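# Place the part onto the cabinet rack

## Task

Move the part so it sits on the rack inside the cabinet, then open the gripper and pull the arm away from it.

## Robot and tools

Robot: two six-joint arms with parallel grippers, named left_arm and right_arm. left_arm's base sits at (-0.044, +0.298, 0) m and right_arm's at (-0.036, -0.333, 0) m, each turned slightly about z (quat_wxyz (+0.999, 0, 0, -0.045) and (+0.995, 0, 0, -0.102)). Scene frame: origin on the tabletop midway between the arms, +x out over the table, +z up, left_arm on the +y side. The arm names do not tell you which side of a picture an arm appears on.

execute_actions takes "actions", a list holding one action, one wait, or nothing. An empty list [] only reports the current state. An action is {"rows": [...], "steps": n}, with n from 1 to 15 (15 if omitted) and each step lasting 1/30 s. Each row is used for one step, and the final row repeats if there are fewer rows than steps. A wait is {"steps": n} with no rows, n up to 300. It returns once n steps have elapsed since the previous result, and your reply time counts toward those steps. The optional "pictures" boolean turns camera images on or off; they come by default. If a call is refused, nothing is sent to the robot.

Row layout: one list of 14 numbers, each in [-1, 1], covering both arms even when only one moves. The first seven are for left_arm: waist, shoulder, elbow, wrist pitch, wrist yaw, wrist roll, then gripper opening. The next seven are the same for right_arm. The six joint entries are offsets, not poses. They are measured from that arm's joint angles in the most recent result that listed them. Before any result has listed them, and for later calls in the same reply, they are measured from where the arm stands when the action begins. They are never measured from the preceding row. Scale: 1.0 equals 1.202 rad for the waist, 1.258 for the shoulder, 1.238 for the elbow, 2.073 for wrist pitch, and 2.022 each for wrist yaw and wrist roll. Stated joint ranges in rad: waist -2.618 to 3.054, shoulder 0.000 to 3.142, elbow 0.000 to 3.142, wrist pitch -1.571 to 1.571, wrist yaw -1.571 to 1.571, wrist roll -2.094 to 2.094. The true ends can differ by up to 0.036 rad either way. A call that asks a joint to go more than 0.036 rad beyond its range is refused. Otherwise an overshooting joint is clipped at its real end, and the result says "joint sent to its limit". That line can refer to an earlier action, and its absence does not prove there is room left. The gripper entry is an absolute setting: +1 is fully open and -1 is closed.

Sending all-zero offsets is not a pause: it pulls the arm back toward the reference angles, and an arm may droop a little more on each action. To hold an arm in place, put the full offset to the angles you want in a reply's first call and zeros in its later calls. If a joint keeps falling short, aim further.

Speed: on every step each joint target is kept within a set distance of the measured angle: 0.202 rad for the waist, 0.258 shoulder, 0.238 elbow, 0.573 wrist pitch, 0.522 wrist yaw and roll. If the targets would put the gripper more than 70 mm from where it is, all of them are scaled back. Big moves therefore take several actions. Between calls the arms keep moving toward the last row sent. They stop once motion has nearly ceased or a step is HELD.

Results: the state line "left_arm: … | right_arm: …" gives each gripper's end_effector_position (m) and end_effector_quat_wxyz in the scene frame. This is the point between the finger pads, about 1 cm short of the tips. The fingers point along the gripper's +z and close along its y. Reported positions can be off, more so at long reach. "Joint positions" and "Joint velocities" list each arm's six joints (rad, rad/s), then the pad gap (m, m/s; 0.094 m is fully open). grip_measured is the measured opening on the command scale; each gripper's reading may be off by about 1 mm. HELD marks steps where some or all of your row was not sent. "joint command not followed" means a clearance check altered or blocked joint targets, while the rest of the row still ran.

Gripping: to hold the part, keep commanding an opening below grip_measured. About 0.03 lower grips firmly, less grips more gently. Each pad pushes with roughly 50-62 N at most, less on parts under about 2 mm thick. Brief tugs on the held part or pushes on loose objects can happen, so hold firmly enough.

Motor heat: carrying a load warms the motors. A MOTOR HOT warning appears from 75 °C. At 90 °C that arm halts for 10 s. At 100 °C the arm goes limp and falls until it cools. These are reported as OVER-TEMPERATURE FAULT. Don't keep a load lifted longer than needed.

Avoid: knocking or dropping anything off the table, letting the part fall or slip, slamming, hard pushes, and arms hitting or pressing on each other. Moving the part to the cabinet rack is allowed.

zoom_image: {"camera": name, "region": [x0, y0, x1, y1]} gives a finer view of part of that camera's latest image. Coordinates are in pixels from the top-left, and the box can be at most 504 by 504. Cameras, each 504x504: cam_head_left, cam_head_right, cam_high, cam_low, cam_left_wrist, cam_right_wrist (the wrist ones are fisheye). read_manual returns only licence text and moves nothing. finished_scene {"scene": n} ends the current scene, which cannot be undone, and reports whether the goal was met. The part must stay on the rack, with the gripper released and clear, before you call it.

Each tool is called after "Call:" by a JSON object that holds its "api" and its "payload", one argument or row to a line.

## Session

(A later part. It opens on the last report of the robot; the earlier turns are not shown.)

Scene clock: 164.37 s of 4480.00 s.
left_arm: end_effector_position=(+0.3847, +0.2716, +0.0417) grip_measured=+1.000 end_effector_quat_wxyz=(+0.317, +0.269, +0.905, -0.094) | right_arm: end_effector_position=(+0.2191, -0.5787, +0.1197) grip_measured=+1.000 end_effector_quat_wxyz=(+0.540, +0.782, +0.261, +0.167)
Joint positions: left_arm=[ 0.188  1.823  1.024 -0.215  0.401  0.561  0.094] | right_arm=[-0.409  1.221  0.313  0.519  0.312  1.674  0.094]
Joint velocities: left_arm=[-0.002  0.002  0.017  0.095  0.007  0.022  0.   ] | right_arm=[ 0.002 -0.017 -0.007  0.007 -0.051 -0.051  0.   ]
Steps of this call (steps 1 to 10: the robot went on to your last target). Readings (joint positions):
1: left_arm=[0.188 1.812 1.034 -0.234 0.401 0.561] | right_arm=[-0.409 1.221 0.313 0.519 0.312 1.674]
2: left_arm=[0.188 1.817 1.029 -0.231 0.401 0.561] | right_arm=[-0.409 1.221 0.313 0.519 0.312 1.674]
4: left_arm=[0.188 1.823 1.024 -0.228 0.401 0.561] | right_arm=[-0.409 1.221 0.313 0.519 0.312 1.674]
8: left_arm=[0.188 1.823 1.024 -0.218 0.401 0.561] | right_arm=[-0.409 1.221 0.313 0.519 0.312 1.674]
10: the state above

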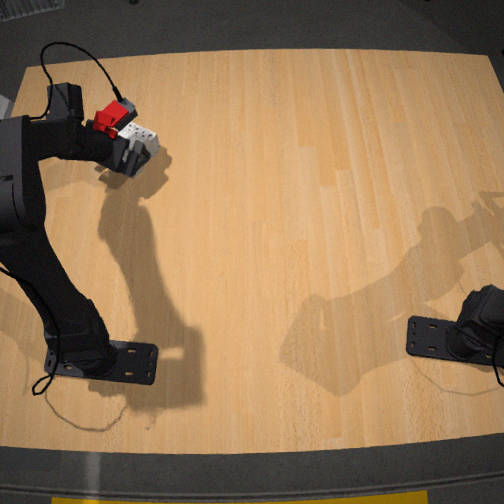

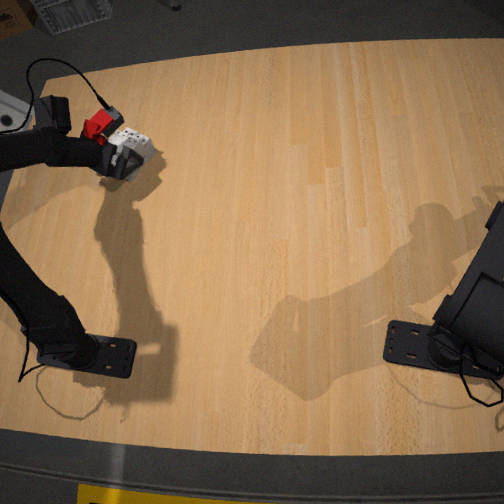

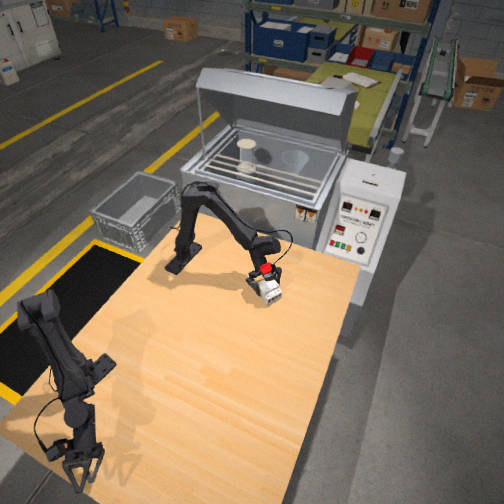

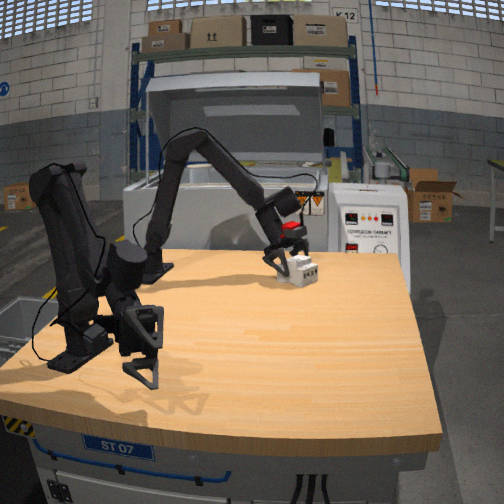

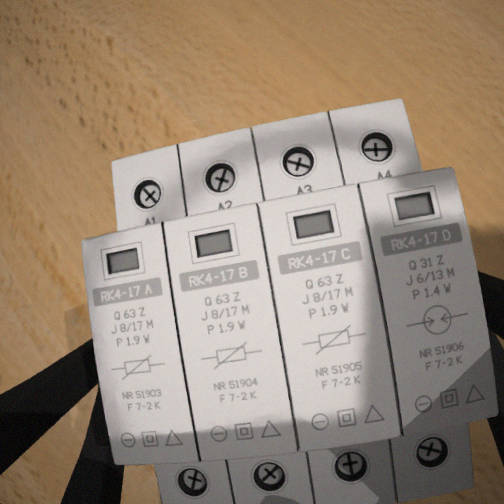

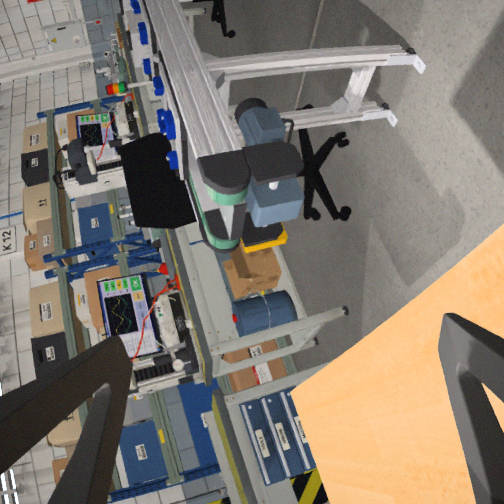

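Call:
{"api": "execute_actions", "payload": {
  "actions": [
    {"rows":[[0,0,0,0.004,0,0,0.9,0,0,0,0,0,0,1],[0,0,0,0.004,0,0,0.82,0,0,0,0,0,0,1],[0,0,0,0.004,0,0,0.75,0,0,0,0,0,0,1],[0,0,0,0.004,0,0,0.7,0,0,0,0,0,0,1],[0,0,0,0.004,0,0,0.66,0,0,0,0,0,0,1],[0,0,0,0.004,0,0,0.63,0,0,0,0,0,0,1],[0,0,0,0.004,0,0,0.6,0,0,0,0,0,0,1],[0,0,0,0.004,0,0,0.58,0,0,0,0,0,0,1],[0,0,0,0.004,0,0,0.56,0,0,0,0,0,0,1],[0,0,0,0.004,0,0,0.54,0,0,0,0,0,0,1],[0,0,0,0.004,0,0,0.52,0,0,0,0,0,0,1],[0,0,0,0.004,0,0,0.5,0,0,0,0,0,0,1],[0,0,0,0.004,0,0,0.48,0,0,0,0,0,0,1],[0,0,0,0.004,0,0,0.46,0,0,0,0,0,0,1],[0,0,0,0.004,0,0,0.44,0,0,0,0,0,0,1]],"steps":15}
  ],
  "pictures": false
}}

Call:
{"api": "execute_actions", "payload": {
  "actions": [
    {"steps":6}
  ]
}}

Scene clock: 172.50 s of 4480.00 s.
left_arm: end_effector_position=(+0.3858, +0.2718, +0.0424) grip_measured=+0.533 end_effector_quat_wxyz=(+0.319, +0.270, +0.904, -0.092) | right_arm: end_effector_position=(+0.2191, -0.5787, +0.1197) grip_measured=+1.000 end_effector_quat_wxyz=(+0.540, +0.782, +0.261, +0.167)
Joint positions: left_arm=[ 0.188  1.823  1.024 -0.209  0.4    0.561  0.072] | right_arm=[-0.409  1.221  0.313  0.519  0.312  1.674  0.094]
Joint velocities: left_arm=[-0.022  0.002  0.002 -0.066 -0.037  0.022  0.   ] | right_arm=[ 0.002 -0.007 -0.007 -0.007 -0.066  0.037  0.   ]
Steps of this call (steps 1 to 30: the robot went on to your last target; steps 31 to 90: nothing new was sent; then 4.63 s passed at rest; steps 91 to 105: all 15 steps of this action). Readings (joint positions):
91: left_arm=[0.188 1.823 1.024 -0.209 0.400 0.561] | right_arm=[-0.409 1.221 0.313 0.519 0.312 1.674]
92: left_arm=[0.188 1.823 1.024 -0.209 0.400 0.561] | right_arm=[-0.409 1.221 0.313 0.519 0.312 1.674]
94: left_arm=[0.188 1.823 1.024 -0.209 0.401 0.561] | right_arm=[-0.409 1.221 0.313 0.519 0.312 1.674]
98: left_arm=[0.188 1.823 1.024 -0.209 0.401 0.561] | right_arm=[-0.409 1.221 0.313 0.519 0.312 1.674]
105: the state above

Scene clock: 172.70 s of 4480.00 s.
left_arm: end_effector_position=(+0.3858, +0.2718, +0.0424) grip_measured=+0.533 end_effector_quat_wxyz=(+0.319, +0.270, +0.904, -0.092) | right_arm: end_effector_position=(+0.2191, -0.5787, +0.1197) grip_measured=+1.000 end_effector_quat_wxyz=(+0.540, +0.782, +0.261, +0.167)
Joint positions: left_arm=[ 0.188  1.823  1.024 -0.209  0.4    0.561  0.072] | right_arm=[-0.409  1.221  0.313  0.519  0.312  1.674  0.094]
Joint velocities: left_arm=[ 0.002 -0.007  0.017  0.022 -0.037  0.037 -0.001] | right_arm=[ 0.002  0.017 -0.002 -0.007 -0.051 -0.037  0.   ]
Steps of this call (steps 1 to 6: the robot went on to your last target). Readings (joint positions):
1: left_arm=[0.188 1.823 1.024 -0.209 0.400 0.561] | right_arm=[-0.409 1.221 0.313 0.519 0.312 1.674]
2: left_arm=[0.188 1.823 1.024 -0.209 0.400 0.561] | right_arm=[-0.409 1.221 0.313 0.519 0.312 1.674]
4: left_arm=[0.188 1.823 1.024 -0.209 0.400 0.561] | right_arm=[-0.409 1.221 0.313 0.519 0.312 1.674]
6: the state above

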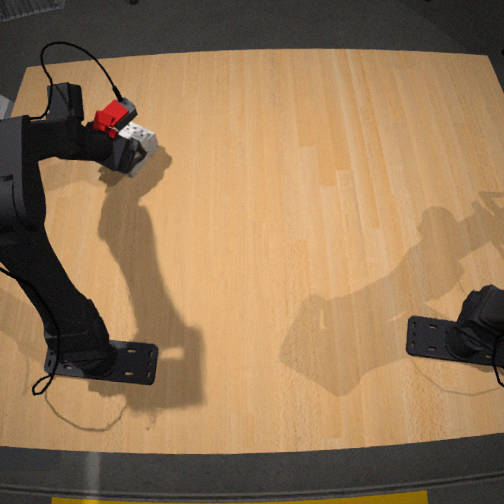

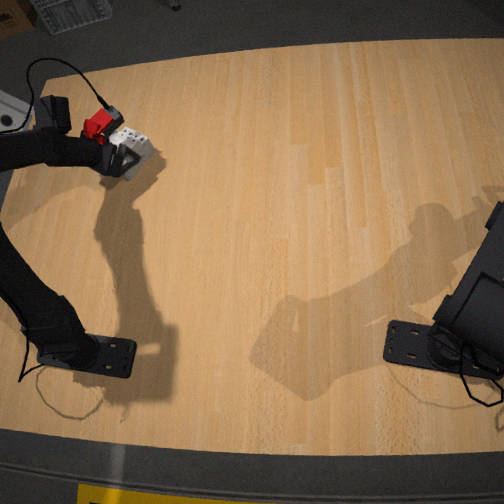

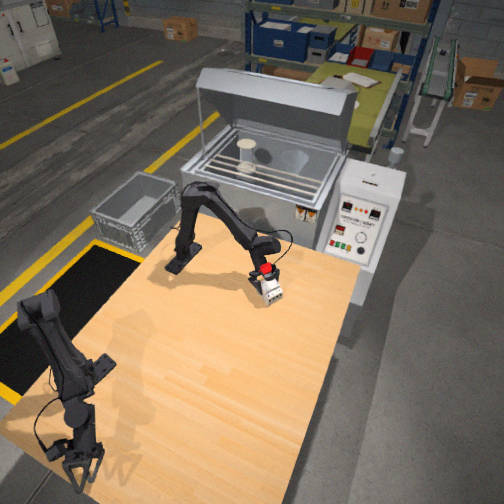

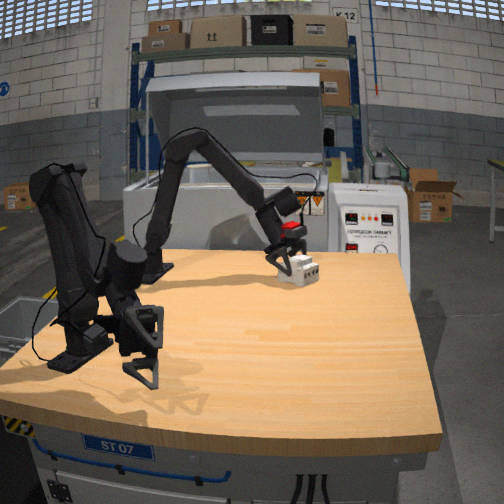

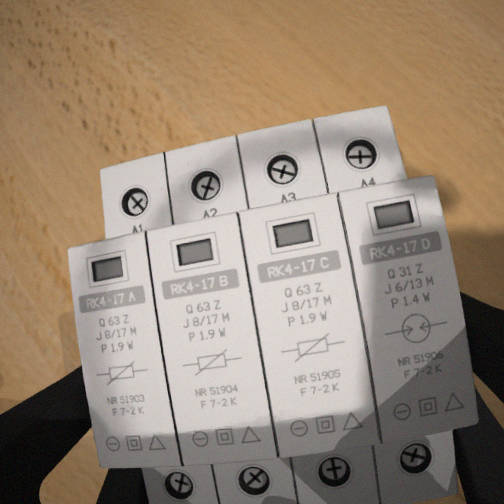

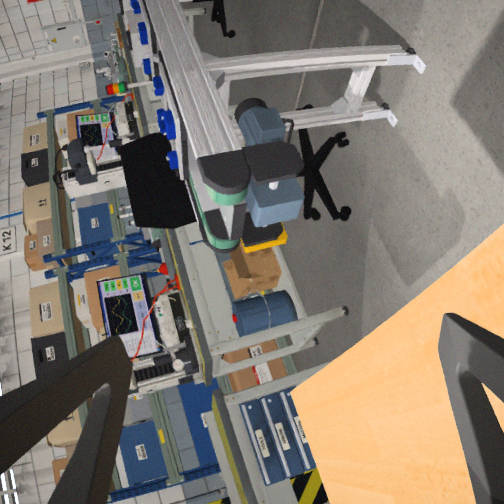

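Call:
{"api": "execute_actions", "payload": {
  "actions": [
    {"rows":[[0,-0.006,0.016,-0.016,0,0,0.49,0,0,0,0,0,0,1],[0,-0.013,0.034,-0.036,0,0,0.49,0,0,0,0,0,0,1],[0,-0.019,0.057,-0.058,0,0,0.49,0,0,0,0,0,0,1],[0,-0.025,0.082,-0.082,0,0,0.49,0,0,0,0,0,0,1],[0,-0.032,0.11,-0.105,0,0,0.49,0,0,0,0,0,0,1],[0,-0.038,0.137,-0.122,-0.007,-0.009,0.49,0,0,0,0,0,0,1],[0,-0.045,0.165,-0.138,-0.013,-0.019,0.49,0,0,0,0,0,0,1],[0,-0.051,0.192,-0.155,-0.02,-0.028,0.49,0,0,0,0,0,0,1],[0,-0.057,0.22,-0.171,-0.026,-0.037,0.49,0,0,0,0,0,0,1],[0,-0.064,0.247,-0.188,-0.033,-0.046,0.49,0,0,0,0,0,0,1],[0,-0.07,0.275,-0.204,-0.04,-0.056,0.49,0,0,0,0,0,0,1],[0,-0.076,0.302,-0.221,-0.046,-0.065,0.49,0,0,0,0,0,0,1],[0,-0.083,0.33,-0.237,-0.053,-0.074,0.49,0,0,0,0,0,0,1],[0,-0.089,0.357,-0.253,-0.059,-0.083,0.49,0,0,0,0,0,0,1],[0,-0.095,0.385,-0.27,-0.066,-0.093,0.49,0,0,0,0,0,0,1]],"steps":15}
  ],
  "pictures": false
}}

Call:
{"api": "execute_actions", "payload": {
  "actions": [
    {"rows":[[0,-0.025,0.107,-0.107,-0.038,-0.053,0.49,0,0,0,0,0,0,1],[0,-0.025,0.134,-0.123,-0.044,-0.062,0.49,0,0,0,0,0,0,1],[0,-0.025,0.162,-0.14,-0.051,-0.071,0.49,0,0,0,0,0,0,1],[0,-0.025,0.189,-0.156,-0.057,-0.08,0.49,0,0,0,0,0,0,1],[0,-0.025,0.217,-0.173,-0.064,-0.09,0.49,0,0,0,0,0,0,1],[0,-0.025,0.244,-0.189,-0.071,-0.099,0.49,0,0,0,0,0,0,1],[0,-0.025,0.272,-0.206,-0.077,-0.108,0.49,0,0,0,0,0,0,1],[0.008,-0.025,0.299,-0.222,-0.084,-0.117,0.49,0,0,0,0,0,0,1],[0.02,-0.025,0.327,-0.239,-0.09,-0.127,0.49,0,0,0,0,0,0,1],[0.038,-0.025,0.354,-0.255,-0.097,-0.136,0.49,0,0,0,0,0,0,1],[0.06,-0.025,0.382,-0.272,-0.104,-0.145,0.49,0,0,0,0,0,0,1],[0.085,-0.025,0.409,-0.288,-0.11,-0.154,0.49,0,0,0,0,0,0,1],[0.11,-0.025,0.437,-0.305,-0.117,-0.164,0.49,0,0,0,0,0,0,1],[0.135,-0.025,0.464,-0.321,-0.123,-0.173,0.49,0,0,0,0,0,0,1],[0.16,-0.025,0.492,-0.337,-0.13,-0.182,0.49,0,0,0,0,0,0,1]],"steps":15}
  ],
  "pictures": false
}}

Call:
{"api": "execute_actions", "payload": {
  "actions": [
    {"rows":[[0.083,-0.006,0.107,-0.1,-0.043,-0.06,0.49,0,0,0,0,0,0,1],[0.108,-0.006,0.129,-0.1,-0.05,-0.069,0.49,0,0,0,0,0,0,1],[0.133,-0.006,0.148,-0.1,-0.056,-0.079,0.49,0,0,0,0,0,0,1],[0.158,-0.006,0.159,-0.1,-0.063,-0.088,0.49,0,0,0,0,0,0,1],[0.183,-0.006,0.165,-0.1,-0.069,-0.097,0.49,0,0,0,0,0,0,1],[0.208,-0.006,0.165,-0.1,-0.075,-0.1,0.49,0,0,0,0,0,0,1],[0.233,-0.006,0.165,-0.1,-0.075,-0.1,0.49,0,0,0,0,0,0,1],[0.258,-0.006,0.165,-0.1,-0.075,-0.1,0.49,0,0,0,0,0,0,1],[0.283,-0.006,0.165,-0.1,-0.075,-0.1,0.49,0,0,0,0,0,0,1],[0.308,-0.006,0.165,-0.1,-0.075,-0.1,0.49,0,0,0,0,0,0,1],[0.333,-0.006,0.165,-0.1,-0.075,-0.1,0.49,0,0,0,0,0,0,1],[0.358,-0.006,0.165,-0.1,-0.075,-0.1,0.49,0,0,0,0,0,0,1],[0.383,-0.006,0.165,-0.1,-0.075,-0.1,0.49,0,0,0,0,0,0,1],[0.408,-0.006,0.165,-0.1,-0.075,-0.1,0.49,0,0,0,0,0,0,1],[0.433,-0.006,0.165,-0.1,-0.075,-0.1,0.49,0,0,0,0,0,0,1]],"steps":15}
  ],
  "pictures": false
}}

Call:
{"api": "execute_actions", "payload": {
  "actions": [
    {"rows":[[0.083,-0.006,0.016,-0.014,-0.015,-0.014,0.49,0,0,0,0,0,0,1],[0.108,-0.006,0.016,-0.014,-0.015,-0.014,0.49,0,0,0,0,0,0,1],[0.133,-0.006,0.016,-0.014,-0.015,-0.014,0.49,0,0,0,0,0,0,1],[0.158,-0.006,0.016,-0.014,-0.015,-0.014,0.49,0,0,0,0,0,0,1],[0.183,-0.006,0.016,-0.014,-0.015,-0.014,0.49,0,0,0,0,0,0,1],[0.208,-0.006,0.016,-0.014,-0.015,-0.014,0.49,0,0,0,0,0,0,1],[0.233,-0.006,0.016,-0.014,-0.015,-0.014,0.49,0,0,0,0,0,0,1],[0.258,-0.006,0.016,-0.014,-0.015,-0.014,0.49,0,0,0,0,0,0,1],[0.283,-0.006,0.016,-0.014,-0.015,-0.014,0.49,0,0,0,0,0,0,1],[0.308,-0.006,0.016,-0.014,-0.015,-0.014,0.49,0,0,0,0,0,0,1],[0.333,-0.006,0.016,-0.014,-0.015,-0.014,0.49,0,0,0,0,0,0,1],[0.358,-0.006,0.016,-0.014,-0.015,-0.014,0.49,0,0,0,0,0,0,1],[0.383,-0.006,0.016,-0.014,-0.015,-0.014,0.49,0,0,0,0,0,0,1],[0.408,-0.006,0.016,-0.014,-0.015,-0.014,0.49,0,0,0,0,0,0,1],[0.433,-0.006,0.016,-0.014,-0.015,-0.014,0.49,0,0,0,0,0,0,1]],"steps":15}
  ],
  "pictures": false
}}

Call:
{"api": "execute_actions", "payload": {
  "actions": [
    {"rows":[[0.083,-0.004,0.012,-0.006,-0.005,-0.003,0.49,0,0,0,0,0,0,1],[0.108,-0.004,0.012,-0.006,-0.005,-0.003,0.49,0,0,0,0,0,0,1],[0.133,-0.004,0.012,-0.006,-0.005,-0.003,0.49,0,0,0,0,0,0,1],[0.158,-0.004,0.012,-0.006,-0.005,-0.003,0.49,0,0,0,0,0,0,1],[0.183,-0.004,0.012,-0.006,-0.005,-0.003,0.49,0,0,0,0,0,0,1],[0.205,-0.004,0.012,-0.006,-0.005,-0.003,0.49,0,0,0,0,0,0,1],[0.225,-0.004,0.012,-0.006,-0.005,-0.003,0.49,0,0,0,0,0,0,1],[0.243,-0.004,0.012,-0.006,-0.005,-0.003,0.49,0,0,0,0,0,0,1],[0.258,-0.004,0.012,-0.006,-0.005,-0.003,0.49,0,0,0,0,0,0,1],[0.268,-0.004,0.012,-0.006,-0.005,-0.003,0.49,0,0,0,0,0,0,1],[0.275,-0.004,0.012,-0.006,-0.005,-0.003,0.49,0,0,0,0,0,0,1]],"steps":15}
  ]
}}

Scene clock: 232.77 s of 4480.00 s.
left_arm: end_effector_position=(+0.4064, +0.2926, +0.1407) grip_measured=+0.533 end_effector_quat_wxyz=(+0.294, +0.205, +0.931, -0.061) | right_arm: end_effector_position=(+0.2191, -0.5787, +0.1197) grip_measured=+1.000 end_effector_quat_wxyz=(+0.540, +0.782, +0.261, +0.167)
Joint positions: left_arm=[ 0.188  1.768  1.406 -0.662  0.289  0.451  0.072] | right_arm=[-0.409  1.221  0.313  0.519  0.312  1.674  0.094]
Joint velocities: left_arm=[-0.007 -0.3    1.033 -0.872 -0.359 -0.462 -0.001] | right_arm=[ 0.017  0.012  0.027  0.007 -0.037  0.007  0.   ]
Steps of this call (steps 1 to 15: the robot went on to your last target; steps 16 to 90: nothing new was sent; then 56.57 s passed at rest; steps 91 to 105: all 15 steps of this action). Readings (joint positions):
91: left_arm=[0.188 1.823 1.024 -0.210 0.400 0.561] | right_arm=[-0.409 1.221 0.313 0.519 0.312 1.674]
92: left_arm=[0.188 1.823 1.028 -0.218 0.400 0.562] | right_arm=[-0.409 1.221 0.313 0.519 0.312 1.674]
94: left_arm=[0.188 1.823 1.056 -0.268 0.393 0.562] | right_arm=[-0.409 1.221 0.313 0.519 0.312 1.674]
98: left_arm=[0.188 1.822 1.160 -0.431 0.365 0.548] | right_arm=[-0.409 1.221 0.313 0.519 0.312 1.674]
105: the state above

Scene clock: 233.27 s of 4480.00 s.
left_arm: end_effector_position=(+0.3681, +0.3720, +0.2589) grip_measured=+0.533 end_effector_quat_wxyz=(+0.248, -0.011, +0.969, +0.000) | right_arm: end_effector_position=(+0.2191, -0.5787, +0.1197) grip_measured=+1.000 end_effector_quat_wxyz=(+0.540, +0.782, +0.261, +0.167)
Joint positions: left_arm=[ 0.307  1.759  1.923 -1.243  0.098  0.17   0.072] | right_arm=[-0.409  1.221  0.313  0.519  0.312  1.674  0.094]
Joint velocities: left_arm=[ 0.96  -0.002  0.979 -0.901 -0.374 -0.447  0.001] | right_arm=[-0.017 -0.002  0.002 -0.037  0.051 -0.007  0.   ]
Steps of this call (steps 1 to 15: all 15 steps of this action). Readings (joint positions):
1: left_arm=[0.188 1.762 1.446 -0.702 0.274 0.432] | right_arm=[-0.409 1.221 0.313 0.519 0.312 1.674]
2: left_arm=[0.188 1.759 1.488 -0.744 0.258 0.413] | right_arm=[-0.409 1.221 0.313 0.519 0.312 1.674]
4: left_arm=[0.188 1.759 1.561 -0.822 0.224 0.376] | right_arm=[-0.409 1.221 0.313 0.519 0.312 1.674]
8: left_arm=[0.188 1.759 1.685 -0.986 0.165 0.300] | right_arm=[-0.409 1.221 0.313 0.519 0.312 1.674]
15: the state above

Scene clock: 233.77 s of 4480.00 s.
left_arm: end_effector_position=(+0.2534, +0.5498, +0.2882) grip_measured=+0.534 end_effector_quat_wxyz=(+0.198, -0.337, +0.916, +0.090) | right_arm: end_effector_position=(+0.2191, -0.5787, +0.1197) grip_measured=+1.000 end_effector_quat_wxyz=(+0.540, +0.782, +0.261, +0.167)
Joint positions: left_arm=[ 0.772  1.769  2.098 -1.464 -0.041 -0.014  0.072] | right_arm=[-0.409  1.221  0.313  0.519  0.312  1.674  0.094]
Joint velocities: left_arm=[ 0.857 -0.002 -0.007 -0.037 -0.007 -0.11  -0.   ] | right_arm=[-0.002  0.002  0.002  0.051 -0.051 -0.037  0.   ]
Steps of this call (steps 1 to 15: all 15 steps of this action). Readings (joint positions):
1: left_arm=[0.342 1.760 1.960 -1.280 0.082 0.149] | right_arm=[-0.409 1.221 0.313 0.519 0.312 1.674]
2: left_arm=[0.377 1.762 1.997 -1.316 0.065 0.127] | right_arm=[-0.409 1.221 0.313 0.519 0.312 1.674]
4: left_arm=[0.446 1.762 2.054 -1.369 0.030 0.085] | right_arm=[-0.409 1.221 0.313 0.519 0.312 1.674]
8: left_arm=[0.568 1.762 2.098 -1.420 -0.022 0.022] | right_arm=[-0.409 1.221 0.313 0.519 0.312 1.674]
15: the state above

Scene clock: 234.27 s of 4480.00 s.
left_arm: end_effector_position=(+0.1021, +0.6510, +0.2800) grip_measured=+0.534 end_effector_quat_wxyz=(+0.145, -0.551, +0.812, +0.127) | right_arm: end_effector_position=(+0.2191, -0.5787, +0.1197) grip_measured=+1.000 end_effector_quat_wxyz=(+0.540, +0.782, +0.261, +0.167)
Joint positions: left_arm=[ 1.237  1.781  2.098 -1.505 -0.064 -0.033  0.072] | right_arm=[-0.409  1.221  0.313  0.519  0.312  1.674  0.094]
Joint velocities: left_arm=[ 0.838  0.007  0.002  0.007  0.037 -0.022 -0.   ] | right_arm=[-0.022 -0.002 -0.012 -0.022 -0.037 -0.007  0.   ]
Steps of this call (steps 1 to 15: all 15 steps of this action). Readings (joint positions):
1: left_arm=[0.803 1.770 2.098 -1.468 -0.042 -0.017] | right_arm=[-0.409 1.221 0.313 0.519 0.312 1.674]
2: left_arm=[0.836 1.771 2.098 -1.474 -0.044 -0.021] | right_arm=[-0.409 1.221 0.313 0.519 0.312 1.674]
4: left_arm=[0.904 1.775 2.098 -1.487 -0.050 -0.025] | right_arm=[-0.409 1.221 0.313 0.519 0.312 1.674]
8: left_arm=[1.030 1.781 2.098 -1.500 -0.060 -0.031] | right_arm=[-0.409 1.221 0.313 0.519 0.312 1.674]
15: the state above

Scene clock: 234.77 s of 4480.00 s.
left_arm: end_effector_position=(-0.0262, +0.6756, +0.2727) grip_measured=+0.534 end_effector_quat_wxyz=(-0.100, +0.682, -0.710, -0.143) | right_arm: end_effector_position=(+0.2191, -0.5787, +0.1197) grip_measured=+1.000 end_effector_quat_wxyz=(+0.540, +0.782, +0.261, +0.167)
Joint positions: left_arm=[ 1.573  1.796  2.098 -1.532 -0.082 -0.033  0.072] | right_arm=[-0.409  1.221  0.313  0.519  0.312  1.674  0.094]
Joint velocities: left_arm=[-0.017 -0.007  0.012 -0.095  0.022 -0.022  0.001] | right_arm=[ 0.002  0.007 -0.002  0.007  0.022 -0.007  0.   ]
Steps of this call (steps 1 to 15: all 15 steps of this action). Readings (joint positions):
1: left_arm=[1.268 1.782 2.098 -1.507 -0.063 -0.033] | right_arm=[-0.409 1.221 0.313 0.519 0.312 1.674]
2: left_arm=[1.302 1.783 2.098 -1.510 -0.063 -0.033] | right_arm=[-0.409 1.221 0.313 0.519 0.312 1.674]
4: left_arm=[1.369 1.788 2.098 -1.517 -0.064 -0.033] | right_arm=[-0.409 1.221 0.313 0.519 0.312 1.674]
8: left_arm=[1.490 1.795 2.098 -1.524 -0.069 -0.033] | right_arm=[-0.409 1.221 0.313 0.519 0.312 1.674]
15: the state above

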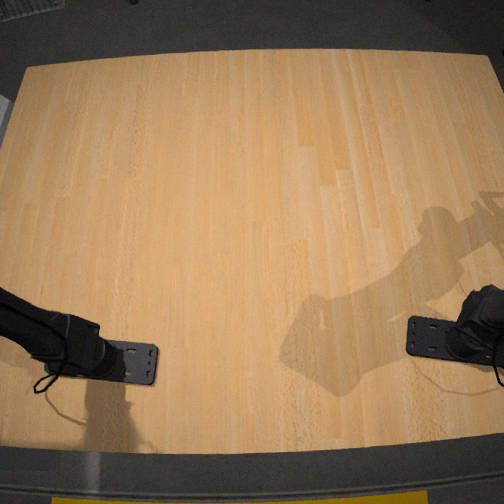

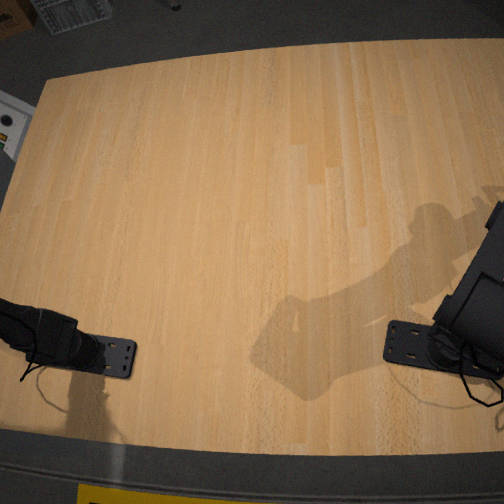

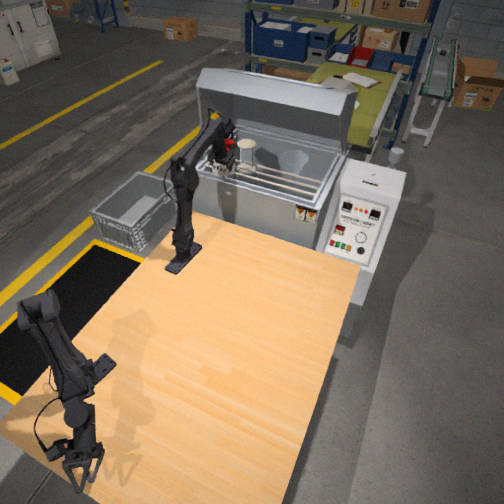

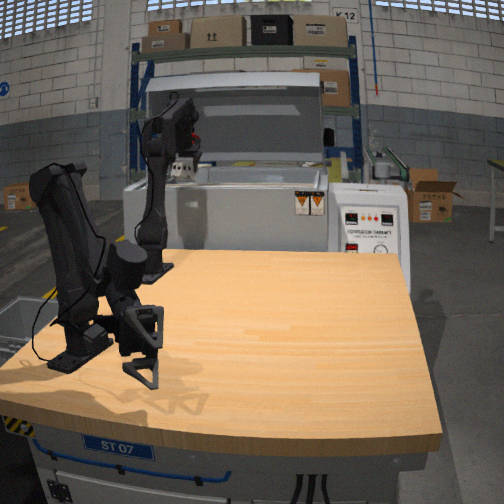

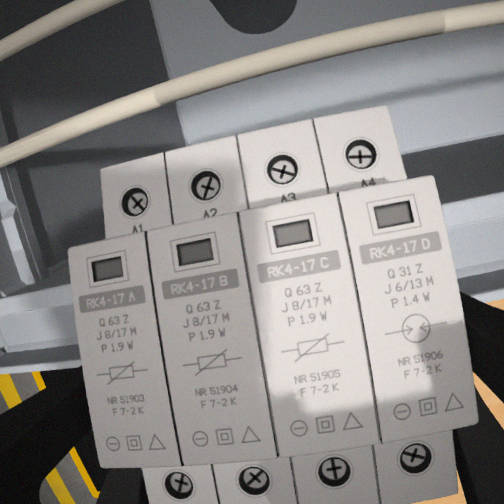

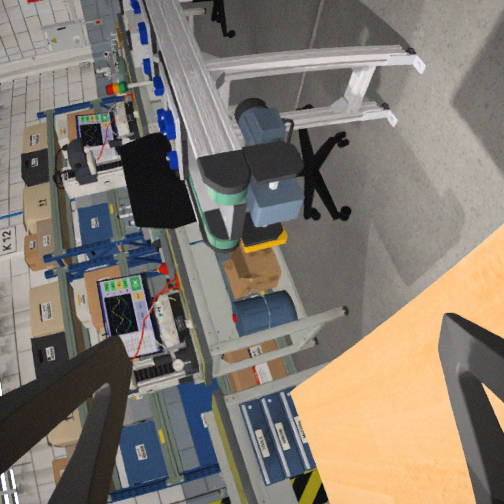

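Call:
{"api": "zoom_image", "payload": {
  "camera": "cam_low",
  "region": [120, 100, 260, 220]
}}

Call:
{"api": "zoom_image", "payload": {
  "camera": "cam_high",
  "region": [170, 100, 290, 210]
}}

Call:
{"api": "execute_actions", "payload": {
  "actions": [],
  "pictures": false
}}

Region (120, 100, 260, 220) of cam_low's 504x504 image, scaled by 3.600, with more detail than that image has; it fills the top 432 rows of this view, and the rest is white.

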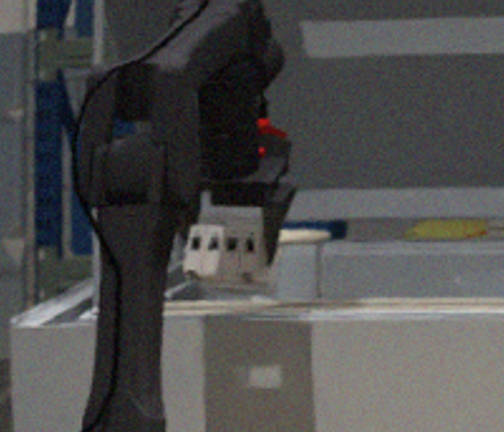

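Region (170, 100, 290, 210) of cam_high's 504x504 image, scaled by 4.200, with more detail than that image has; it fills the top 462 rows of this view, and the rest is white.

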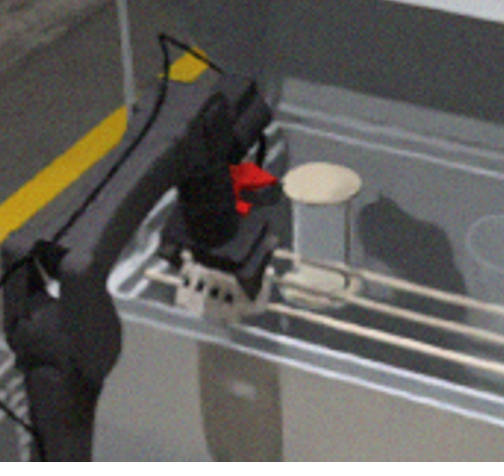

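Scene clock: 241.03 s of 4480.00 s.
left_arm: end_effector_position=(-0.0250, +0.6751, +0.2724) grip_measured=+0.534 end_effector_quat_wxyz=(-0.102, +0.682, -0.711, -0.140) | right_arm: end_effector_position=(+0.2191, -0.5787, +0.1197) grip_measured=+1.000 end_effector_quat_wxyz=(+0.540, +0.782, +0.261, +0.167)
Joint positions: left_arm=[ 1.573  1.796  2.098 -1.534 -0.076 -0.033  0.072] | right_arm=[-0.409  1.221  0.313  0.519  0.312  1.674  0.094]
Joint velocities: left_arm=[-0.002  0.002  0.002 -0.007  0.051  0.066  0.   ] | right_arm=[-0.007  0.002  0.002 -0.022 -0.037 -0.007  0.   ]
Steps of this call (steps 1 to 15: the robot went on to your last target; steps 16 to 90: nothing new was sent; then 3.27 s passed at rest). Readings (joint positions):
1: left_arm=[1.573 1.796 2.098 -1.533 -0.079 -0.033] | right_arm=[-0.409 1.221 0.313 0.519 0.312 1.674]
2: left_arm=[1.573 1.796 2.098 -1.533 -0.078 -0.033] | right_arm=[-0.409 1.221 0.313 0.519 0.312 1.674]
4: left_arm=[1.573 1.796 2.098 -1.534 -0.077 -0.033] | right_arm=[-0.409 1.221 0.313 0.519 0.312 1.674]
8: left_arm=[1.573 1.796 2.098 -1.534 -0.076 -0.033] | right_arm=[-0.409 1.221 0.313 0.519 0.312 1.674]
90: the state above
All arms were judged still, so your last target was given up. Only a new action makes them travel on or press farther. Fingers that are still opening or closing keep moving.

Call:
{"api": "execute_actions", "payload": {
  "actions": [
    {"rows":[[0,-0.03,0.012,0.035,0.005,0.002,0.49,0,0,0,0,0,0,1],[0,-0.045,0.012,0.06,0.01,0.004,0.49,0,0,0,0,0,0,1],[0,-0.057,0.012,0.085,0.015,0.006,0.49,0,0,0,0,0,0,1],[0,-0.069,0.005,0.11,0.02,0.008,0.49,0,0,0,0,0,0,1],[0,-0.08,-0.008,0.135,0.025,0.01,0.49,0,0,0,0,0,0,1],[0,-0.091,-0.025,0.16,0.03,0.012,0.49,0,0,0,0,0,0,1],[0,-0.102,-0.043,0.185,0.035,0.014,0.49,0,0,0,0,0,0,1],[0,-0.113,-0.062,0.21,0.04,0.016,0.49,0,0,0,0,0,0,1],[0,-0.124,-0.081,0.235,0.045,0.018,0.49,0,0,0,0,0,0,1],[0,-0.135,-0.1,0.255,0.045,0.02,0.49,0,0,0,0,0,0,1],[0,-0.135,-0.119,0.255,0.045,0.02,0.49,0,0,0,0,0,0,1],[0,-0.135,-0.138,0.255,0.045,0.02,0.49,0,0,0,0,0,0,1],[0,-0.135,-0.157,0.255,0.045,0.02,0.49,0,0,0,0,0,0,1],[0,-0.135,-0.175,0.255,0.045,0.02,0.49,0,0,0,0,0,0,1],[0,-0.135,-0.19,0.255,0.045,0.02,0.49,0,0,0,0,0,0,1]],"steps":15}
  ],
  "pictures": false
}}

Call:
{"api": "execute_actions", "payload": {
  "actions": [
    {"steps":15}
  ]
}}

Scene clock: 264.23 s of 4480.00 s.
left_arm: end_effector_position=(-0.0075, +0.7198, +0.3167) grip_measured=+0.534 end_effector_quat_wxyz=(-0.261, +0.634, -0.688, -0.237) | right_arm: end_effector_position=(+0.2191, -0.5787, +0.1197) grip_measured=+1.000 end_effector_quat_wxyz=(+0.540, +0.782, +0.261, +0.167)
Joint positions: left_arm=[ 1.573  1.64   1.902 -1.112  0.    -0.005  0.072] | right_arm=[-0.409  1.221  0.313  0.519  0.312  1.674  0.094]
Joint velocities: left_arm=[-0.012 -0.032 -0.608  0.374  0.037  0.095  0.001] | right_arm=[-0.017 -0.012  0.002 -0.051 -0.051 -0.007  0.   ]
Steps of this call (steps 1 to 90: nothing new was sent; then 19.70 s passed at rest; steps 91 to 105: all 15 steps of this action). Readings (joint positions):
91: left_arm=[1.573 1.796 2.098 -1.533 -0.075 -0.033] | right_arm=[-0.409 1.221 0.313 0.519 0.312 1.674]
92: left_arm=[1.573 1.794 2.098 -1.526 -0.072 -0.033] | right_arm=[-0.409 1.221 0.313 0.519 0.312 1.674]
94: left_arm=[1.573 1.784 2.094 -1.487 -0.063 -0.031] | right_arm=[-0.409 1.221 0.313 0.519 0.312 1.674]
98: left_arm=[1.573 1.723 2.043 -1.335 -0.034 -0.021] | right_arm=[-0.409 1.221 0.313 0.519 0.312 1.674]
105: the state above

Scene clock: 264.73 s of 4480.00 s.
left_arm: end_effector_position=(-0.0061, +0.7236, +0.2903) grip_measured=+0.534 end_effector_quat_wxyz=(-0.244, +0.637, -0.697, -0.220) | right_arm: end_effector_position=(+0.2191, -0.5787, +0.1197) grip_measured=+1.000 end_effector_quat_wxyz=(+0.540, +0.782, +0.261, +0.167)
Joint positions: left_arm=[ 1.573  1.659  1.842 -1.085  0.006 -0.001  0.072] | right_arm=[-0.409  1.221  0.313  0.519  0.312  1.674  0.094]
Joint velocities: left_arm=[-0.027 -0.022 -0.022  0.022  0.066 -0.037 -0.001] | right_arm=[-0.002 -0.002  0.007  0.007  0.022 -0.022  0.   ]
Steps of this call (steps 1 to 15: the robot went on to your last target). Readings (joint positions):
1: left_arm=[1.573 1.640 1.885 -1.103 0.002 -0.004] | right_arm=[-0.409 1.221 0.313 0.519 0.312 1.674]
2: left_arm=[1.573 1.643 1.868 -1.098 0.003 -0.003] | right_arm=[-0.409 1.221 0.313 0.519 0.312 1.674]
4: left_arm=[1.573 1.651 1.849 -1.098 0.004 -0.002] | right_arm=[-0.409 1.221 0.313 0.519 0.312 1.674]
8: left_arm=[1.573 1.659 1.842 -1.097 0.005 -0.001] | right_arm=[-0.409 1.221 0.313 0.519 0.312 1.674]
15: the state above

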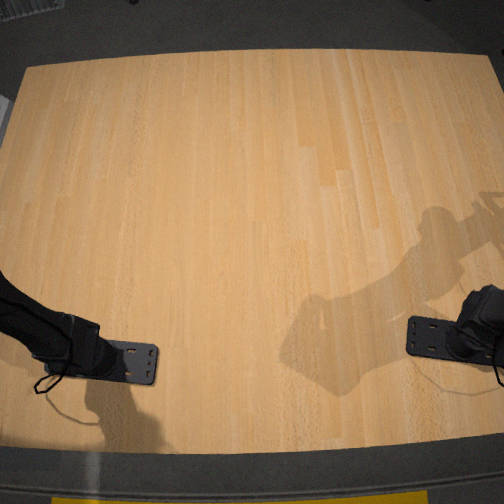

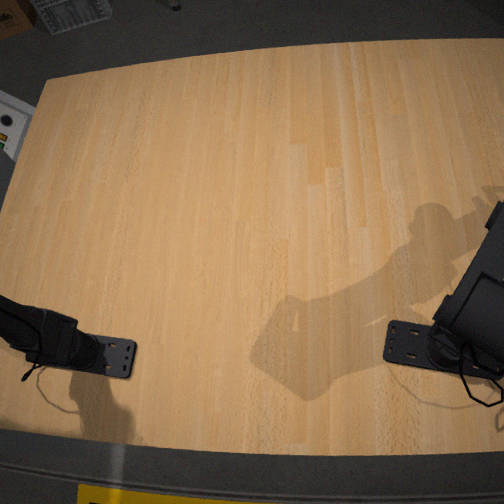

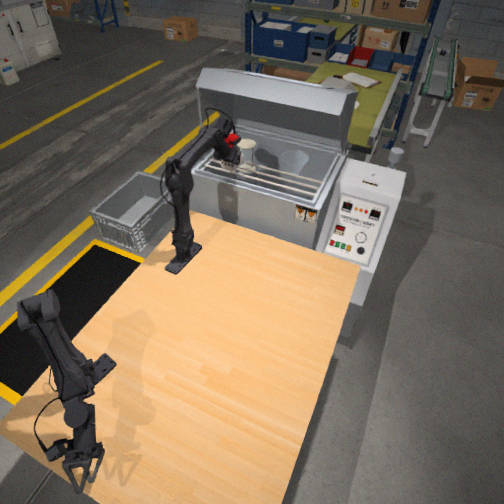

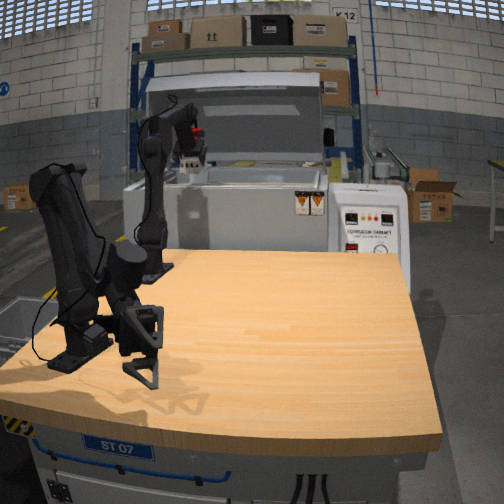

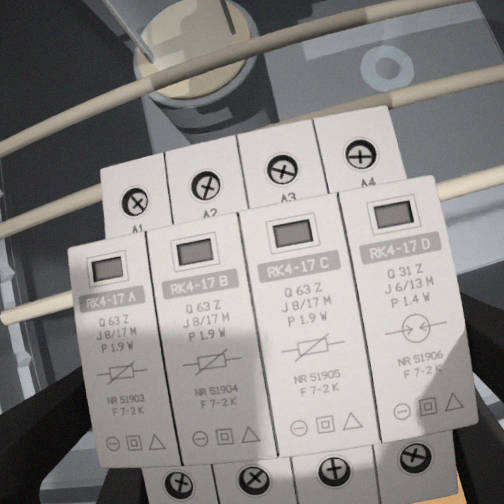

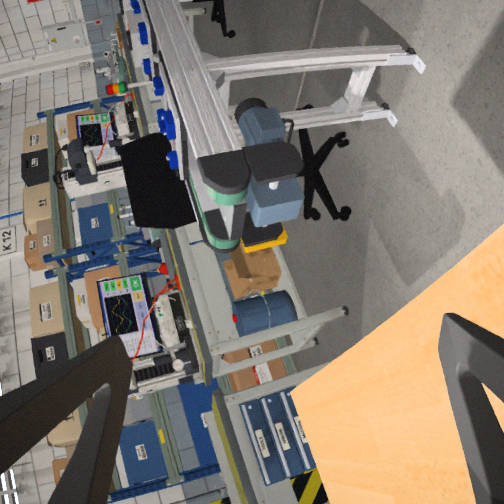

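Call:
{"api": "execute_actions", "payload": {
  "actions": [
    {"rows":[[0,-0.022,0.028,0.038,0,0,0.49,0,0,0,0,0,0,1],[0,-0.014,0.037,0.04,0,0,0.49,0,0,0,0,0,0,1],[0,-0.005,0.046,0.042,0,0,0.49,0,0,0,0,0,0,1],[0,0.005,0.055,0.044,0,0,0.49,0,0,0,0,0,0,1],[0,0.015,0.064,0.046,0,0,0.49,0,0,0,0,0,0,1],[0,0.025,0.073,0.048,0,0,0.49,0,0,0,0,0,0,1],[0,0.035,0.082,0.05,0,0,0.49,0,0,0,0,0,0,1],[0,0.045,0.091,0.052,0,0,0.49,0,0,0,0,0,0,1],[0,0.055,0.1,0.054,0,0,0.49,0,0,0,0,0,0,1],[0,0.065,0.109,0.056,0,0,0.49,0,0,0,0,0,0,1],[0,0.075,0.118,0.056,0,0,0.49,0,0,0,0,0,0,1],[0,0.085,0.127,0.056,0,0,0.49,0,0,0,0,0,0,1],[0,0.094,0.135,0.056,0,0,0.49,0,0,0,0,0,0,1],[0,0.102,0.142,0.056,0,0,0.49,0,0,0,0,0,0,1],[0,0.109,0.147,0.056,0,0,0.49,0,0,0,0,0,0,1]],"steps":15}
  ],
  "pictures": false
}}

Call:
{"api": "execute_actions", "payload": {
  "actions": [
    {"steps":12}
  ]
}}

Scene clock: 291.97 s of 4480.00 s.
left_arm: end_effector_position=(-0.0024, +0.7661, +0.2866) grip_measured=+0.534 end_effector_quat_wxyz=(-0.254, +0.634, -0.694, -0.229) | right_arm: end_effector_position=(+0.2191, -0.5787, +0.1197) grip_measured=+1.000 end_effector_quat_wxyz=(+0.540, +0.782, +0.261, +0.167)
Joint positions: left_arm=[ 1.573  1.798  1.971 -1.047  0.006 -0.001  0.072] | right_arm=[-0.409  1.221  0.313  0.519  0.312  1.674  0.094]
Joint velocities: left_arm=[ 0.002  0.359  0.193  0.081 -0.007  0.081  0.001] | right_arm=[ 0.002 -0.007 -0.007 -0.066  0.007 -0.051  0.   ]
Steps of this call (steps 1 to 15: the robot went on to your last target; steps 16 to 90: nothing new was sent; then 23.73 s passed at rest; steps 91 to 105: all 15 steps of this action). Readings (joint positions):
91: left_arm=[1.573 1.659 1.842 -1.083 0.006 -0.001] | right_arm=[-0.409 1.221 0.313 0.519 0.312 1.674]
92: left_arm=[1.573 1.659 1.842 -1.082 0.006 -0.001] | right_arm=[-0.409 1.221 0.313 0.519 0.312 1.674]
94: left_arm=[1.573 1.665 1.852 -1.083 0.006 -0.001] | right_arm=[-0.409 1.221 0.313 0.519 0.312 1.674]
98: left_arm=[1.573 1.704 1.899 -1.072 0.006 -0.001] | right_arm=[-0.409 1.221 0.313 0.519 0.312 1.674]
105: the state above

Scene clock: 292.37 s of 4480.00 s.
left_arm: end_effector_position=(-0.0018, +0.7731, +0.2784) grip_measured=+0.534 end_effector_quat_wxyz=(-0.249, +0.636, -0.695, -0.225) | right_arm: end_effector_position=(+0.2191, -0.5787, +0.1197) grip_measured=+1.000 end_effector_quat_wxyz=(+0.540, +0.782, +0.261, +0.167)
Joint positions: left_arm=[ 1.573  1.828  1.982 -1.041  0.006 -0.001  0.072] | right_arm=[-0.409  1.221  0.313  0.519  0.312  1.674  0.094]
Joint velocities: left_arm=[ 0.002  0.002 -0.002 -0.037 -0.007  0.022  0.001] | right_arm=[-0.027  0.007 -0.002 -0.007 -0.081  0.007  0.   ]
Steps of this call (steps 1 to 12: the robot went on to your last target). Readings (joint positions):
1: left_arm=[1.573 1.808 1.976 -1.044 0.006 -0.001] | right_arm=[-0.409 1.221 0.313 0.519 0.312 1.674]
2: left_arm=[1.573 1.816 1.978 -1.042 0.006 -0.001] | right_arm=[-0.409 1.221 0.313 0.519 0.312 1.674]
4: left_arm=[1.573 1.825 1.978 -1.041 0.006 -0.001] | right_arm=[-0.409 1.221 0.313 0.519 0.312 1.674]
8: left_arm=[1.573 1.828 1.979 -1.041 0.006 -0.001] | right_arm=[-0.409 1.221 0.313 0.519 0.312 1.674]
12: the state above

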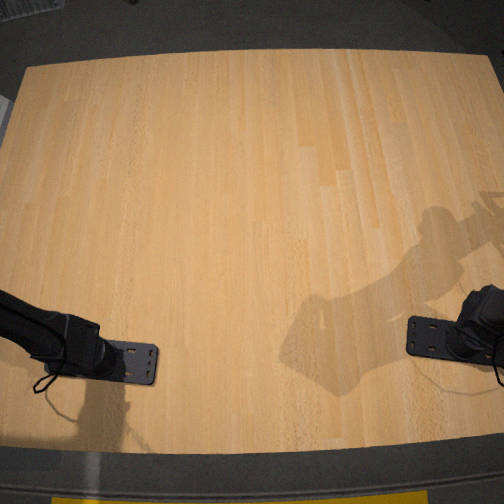

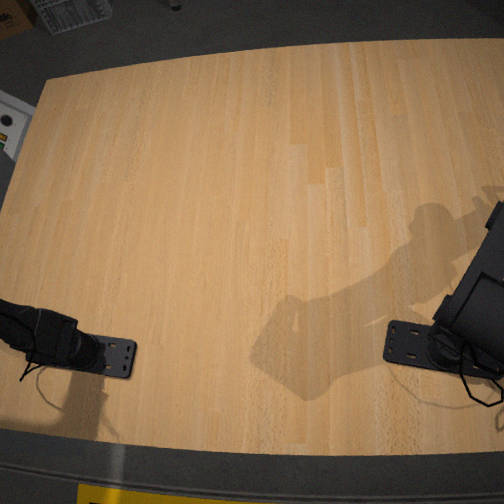

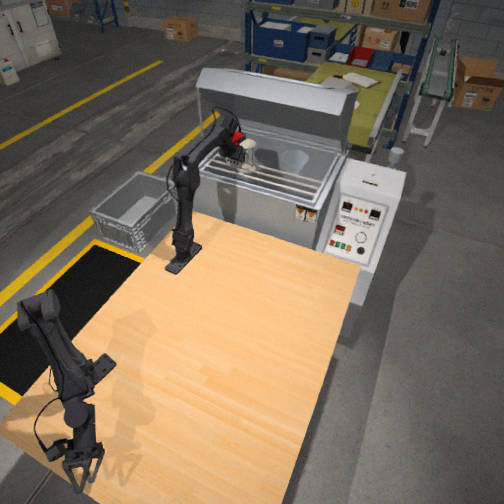

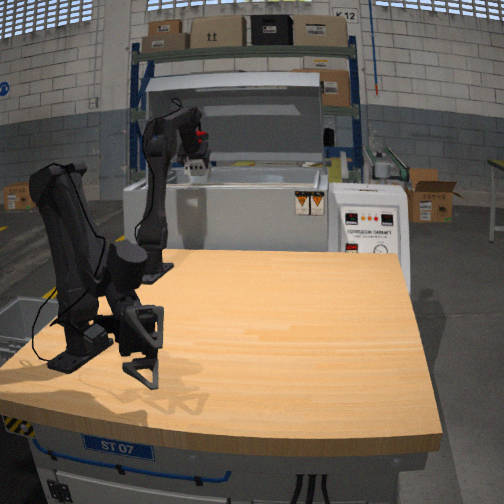

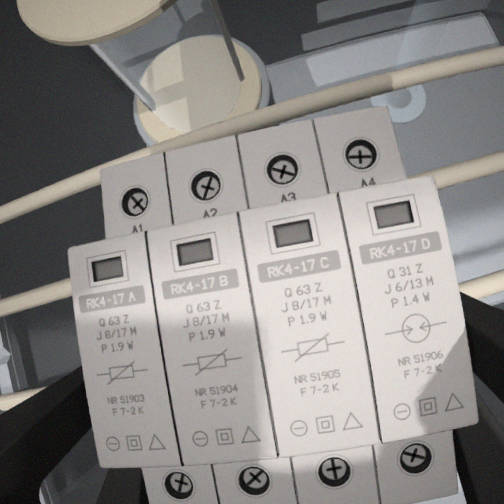

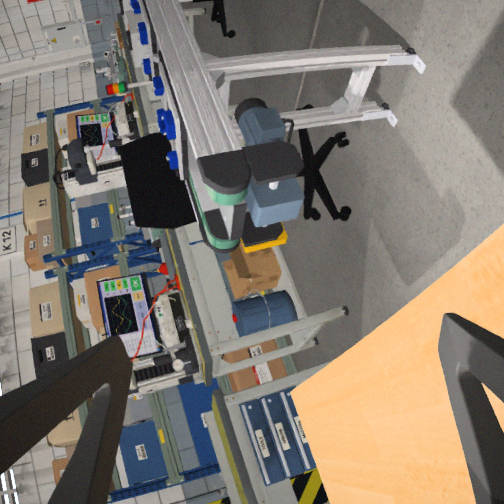

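Call:
{"api": "execute_actions", "payload": {
  "actions": [
    {"rows":[[0,-0.024,0.02,0.04,0,0,0.49,0,0,0,0,0,0,1],[0,-0.022,0.016,0.045,0,0,0.49,0,0,0,0,0,0,1],[0,-0.02,0.012,0.05,0,0,0.49,0,0,0,0,0,0,1],[0,-0.018,0.008,0.055,0,0,0.49,0,0,0,0,0,0,1],[0,-0.016,0.004,0.06,0,0,0.49,0,0,0,0,0,0,1],[0,-0.014,0,0.065,0,0,0.49,0,0,0,0,0,0,1],[0,-0.012,-0.004,0.069,0,0,0.49,0,0,0,0,0,0,1],[0,-0.01,-0.008,0.073,0,0,0.49,0,0,0,0,0,0,1],[0,-0.008,-0.013,0.073,0,0,0.49,0,0,0,0,0,0,1],[0,-0.006,-0.018,0.073,0,0,0.49,0,0,0,0,0,0,1],[0,-0.004,-0.023,0.073,0,0,0.49,0,0,0,0,0,0,1],[0,-0.003,-0.027,0.073,0,0,0.49,0,0,0,0,0,0,1]],"steps":15}
  ],
  "pictures": false
}}

Call:
{"api": "execute_actions", "payload": {
  "actions": [
    {"steps":10}
  ]
}}

Scene clock: 307.00 s of 4480.00 s.
left_arm: end_effector_position=(-0.0008, +0.7840, +0.2647) grip_measured=+0.534 end_effector_quat_wxyz=(-0.252, +0.635, -0.694, -0.227) | right_arm: end_effector_position=(+0.2191, -0.5787, +0.1197) grip_measured=+1.000 end_effector_quat_wxyz=(+0.540, +0.782, +0.261, +0.167)
Joint positions: left_arm=[ 1.573  1.843  1.938 -0.973  0.006 -0.001  0.072] | right_arm=[-0.409  1.221  0.313  0.519  0.312  1.674  0.094]
Joint velocities: left_arm=[ 0.007  0.09  -0.076 -0.022 -0.022 -0.095  0.   ] | right_arm=[-0.007 -0.007 -0.012  0.007 -0.007 -0.007  0.   ]
Steps of this call (steps 1 to 30: the robot went on to your last target; steps 31 to 90: nothing new was sent; then 11.13 s passed at rest; steps 91 to 105: all 15 steps of this action). Readings (joint positions):
91: left_arm=[1.573 1.828 1.982 -1.041 0.006 -0.001] | right_arm=[-0.409 1.221 0.313 0.519 0.312 1.674]
92: left_arm=[1.573 1.828 1.982 -1.040 0.006 -0.001] | right_arm=[-0.409 1.221 0.313 0.519 0.312 1.674]
94: left_arm=[1.573 1.828 1.982 -1.033 0.006 -0.001] | right_arm=[-0.409 1.221 0.313 0.519 0.312 1.674]
98: left_arm=[1.573 1.828 1.971 -0.999 0.006 -0.001] | right_arm=[-0.409 1.221 0.313 0.519 0.312 1.674]
105: the state above

Scene clock: 307.33 s of 4480.00 s.
left_arm: end_effector_position=(-0.0007, +0.7854, +0.2587) grip_measured=+0.534 end_effector_quat_wxyz=(-0.249, +0.636, -0.695, -0.224) | right_arm: end_effector_position=(+0.2191, -0.5787, +0.1197) grip_measured=+1.000 end_effector_quat_wxyz=(+0.540, +0.782, +0.261, +0.167)
Joint positions: left_arm=[ 1.573  1.852  1.932 -0.969  0.006 -0.001  0.072] | right_arm=[-0.409  1.221  0.313  0.519  0.312  1.674  0.094]
Joint velocities: left_arm=[-0.007  0.007 -0.022 -0.007 -0.007  0.066 -0.001] | right_arm=[-0.007  0.012  0.002 -0.051  0.007 -0.007  0.   ]
Steps of this call (steps 1 to 10: the robot went on to your last target). Readings (joint positions):
1: left_arm=[1.573 1.846 1.936 -0.973 0.006 -0.001] | right_arm=[-0.409 1.221 0.313 0.519 0.312 1.674]
2: left_arm=[1.573 1.849 1.934 -0.973 0.006 -0.001] | right_arm=[-0.409 1.221 0.313 0.519 0.312 1.674]
4: left_arm=[1.573 1.852 1.932 -0.973 0.006 -0.001] | right_arm=[-0.409 1.221 0.313 0.519 0.312 1.674]
8: left_arm=[1.573 1.852 1.932 -0.971 0.006 -0.001] | right_arm=[-0.409 1.221 0.313 0.519 0.312 1.674]
10: the state above

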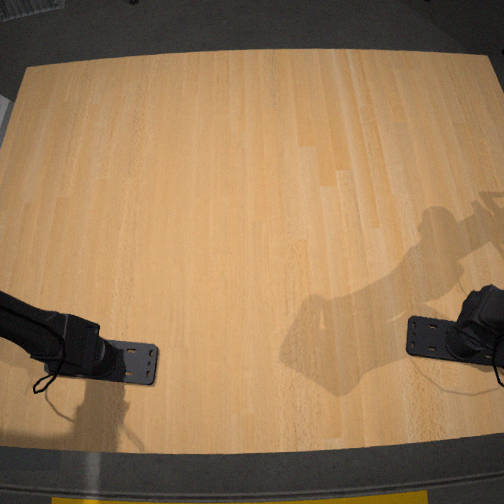

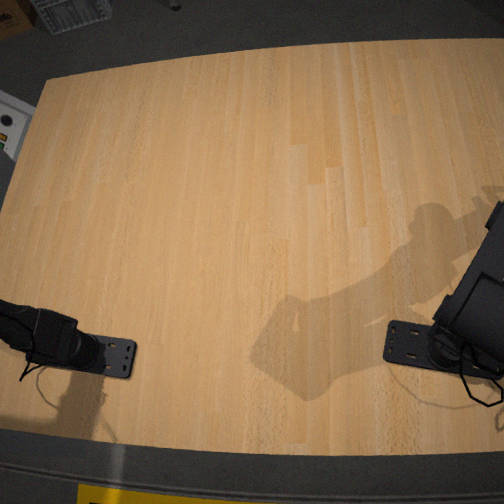

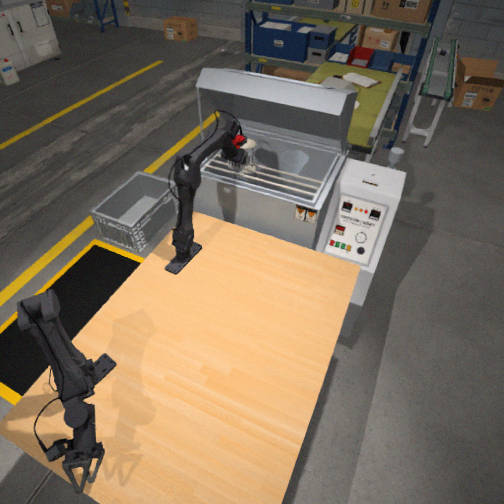

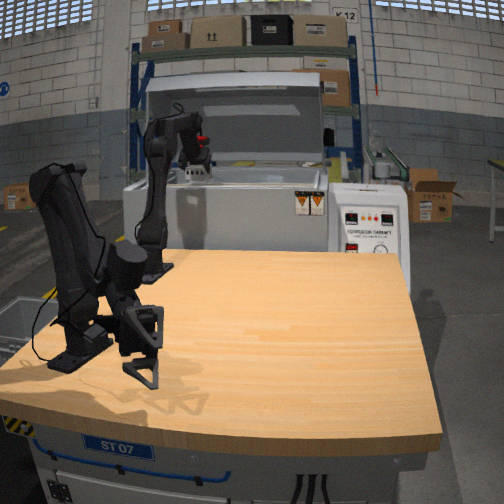

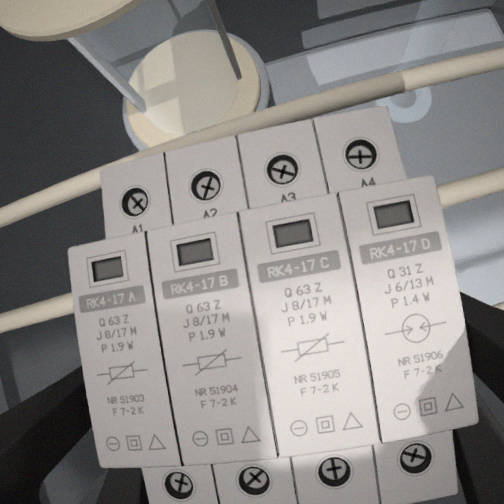

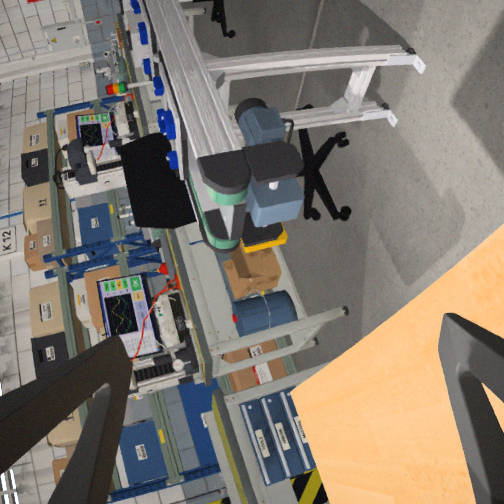

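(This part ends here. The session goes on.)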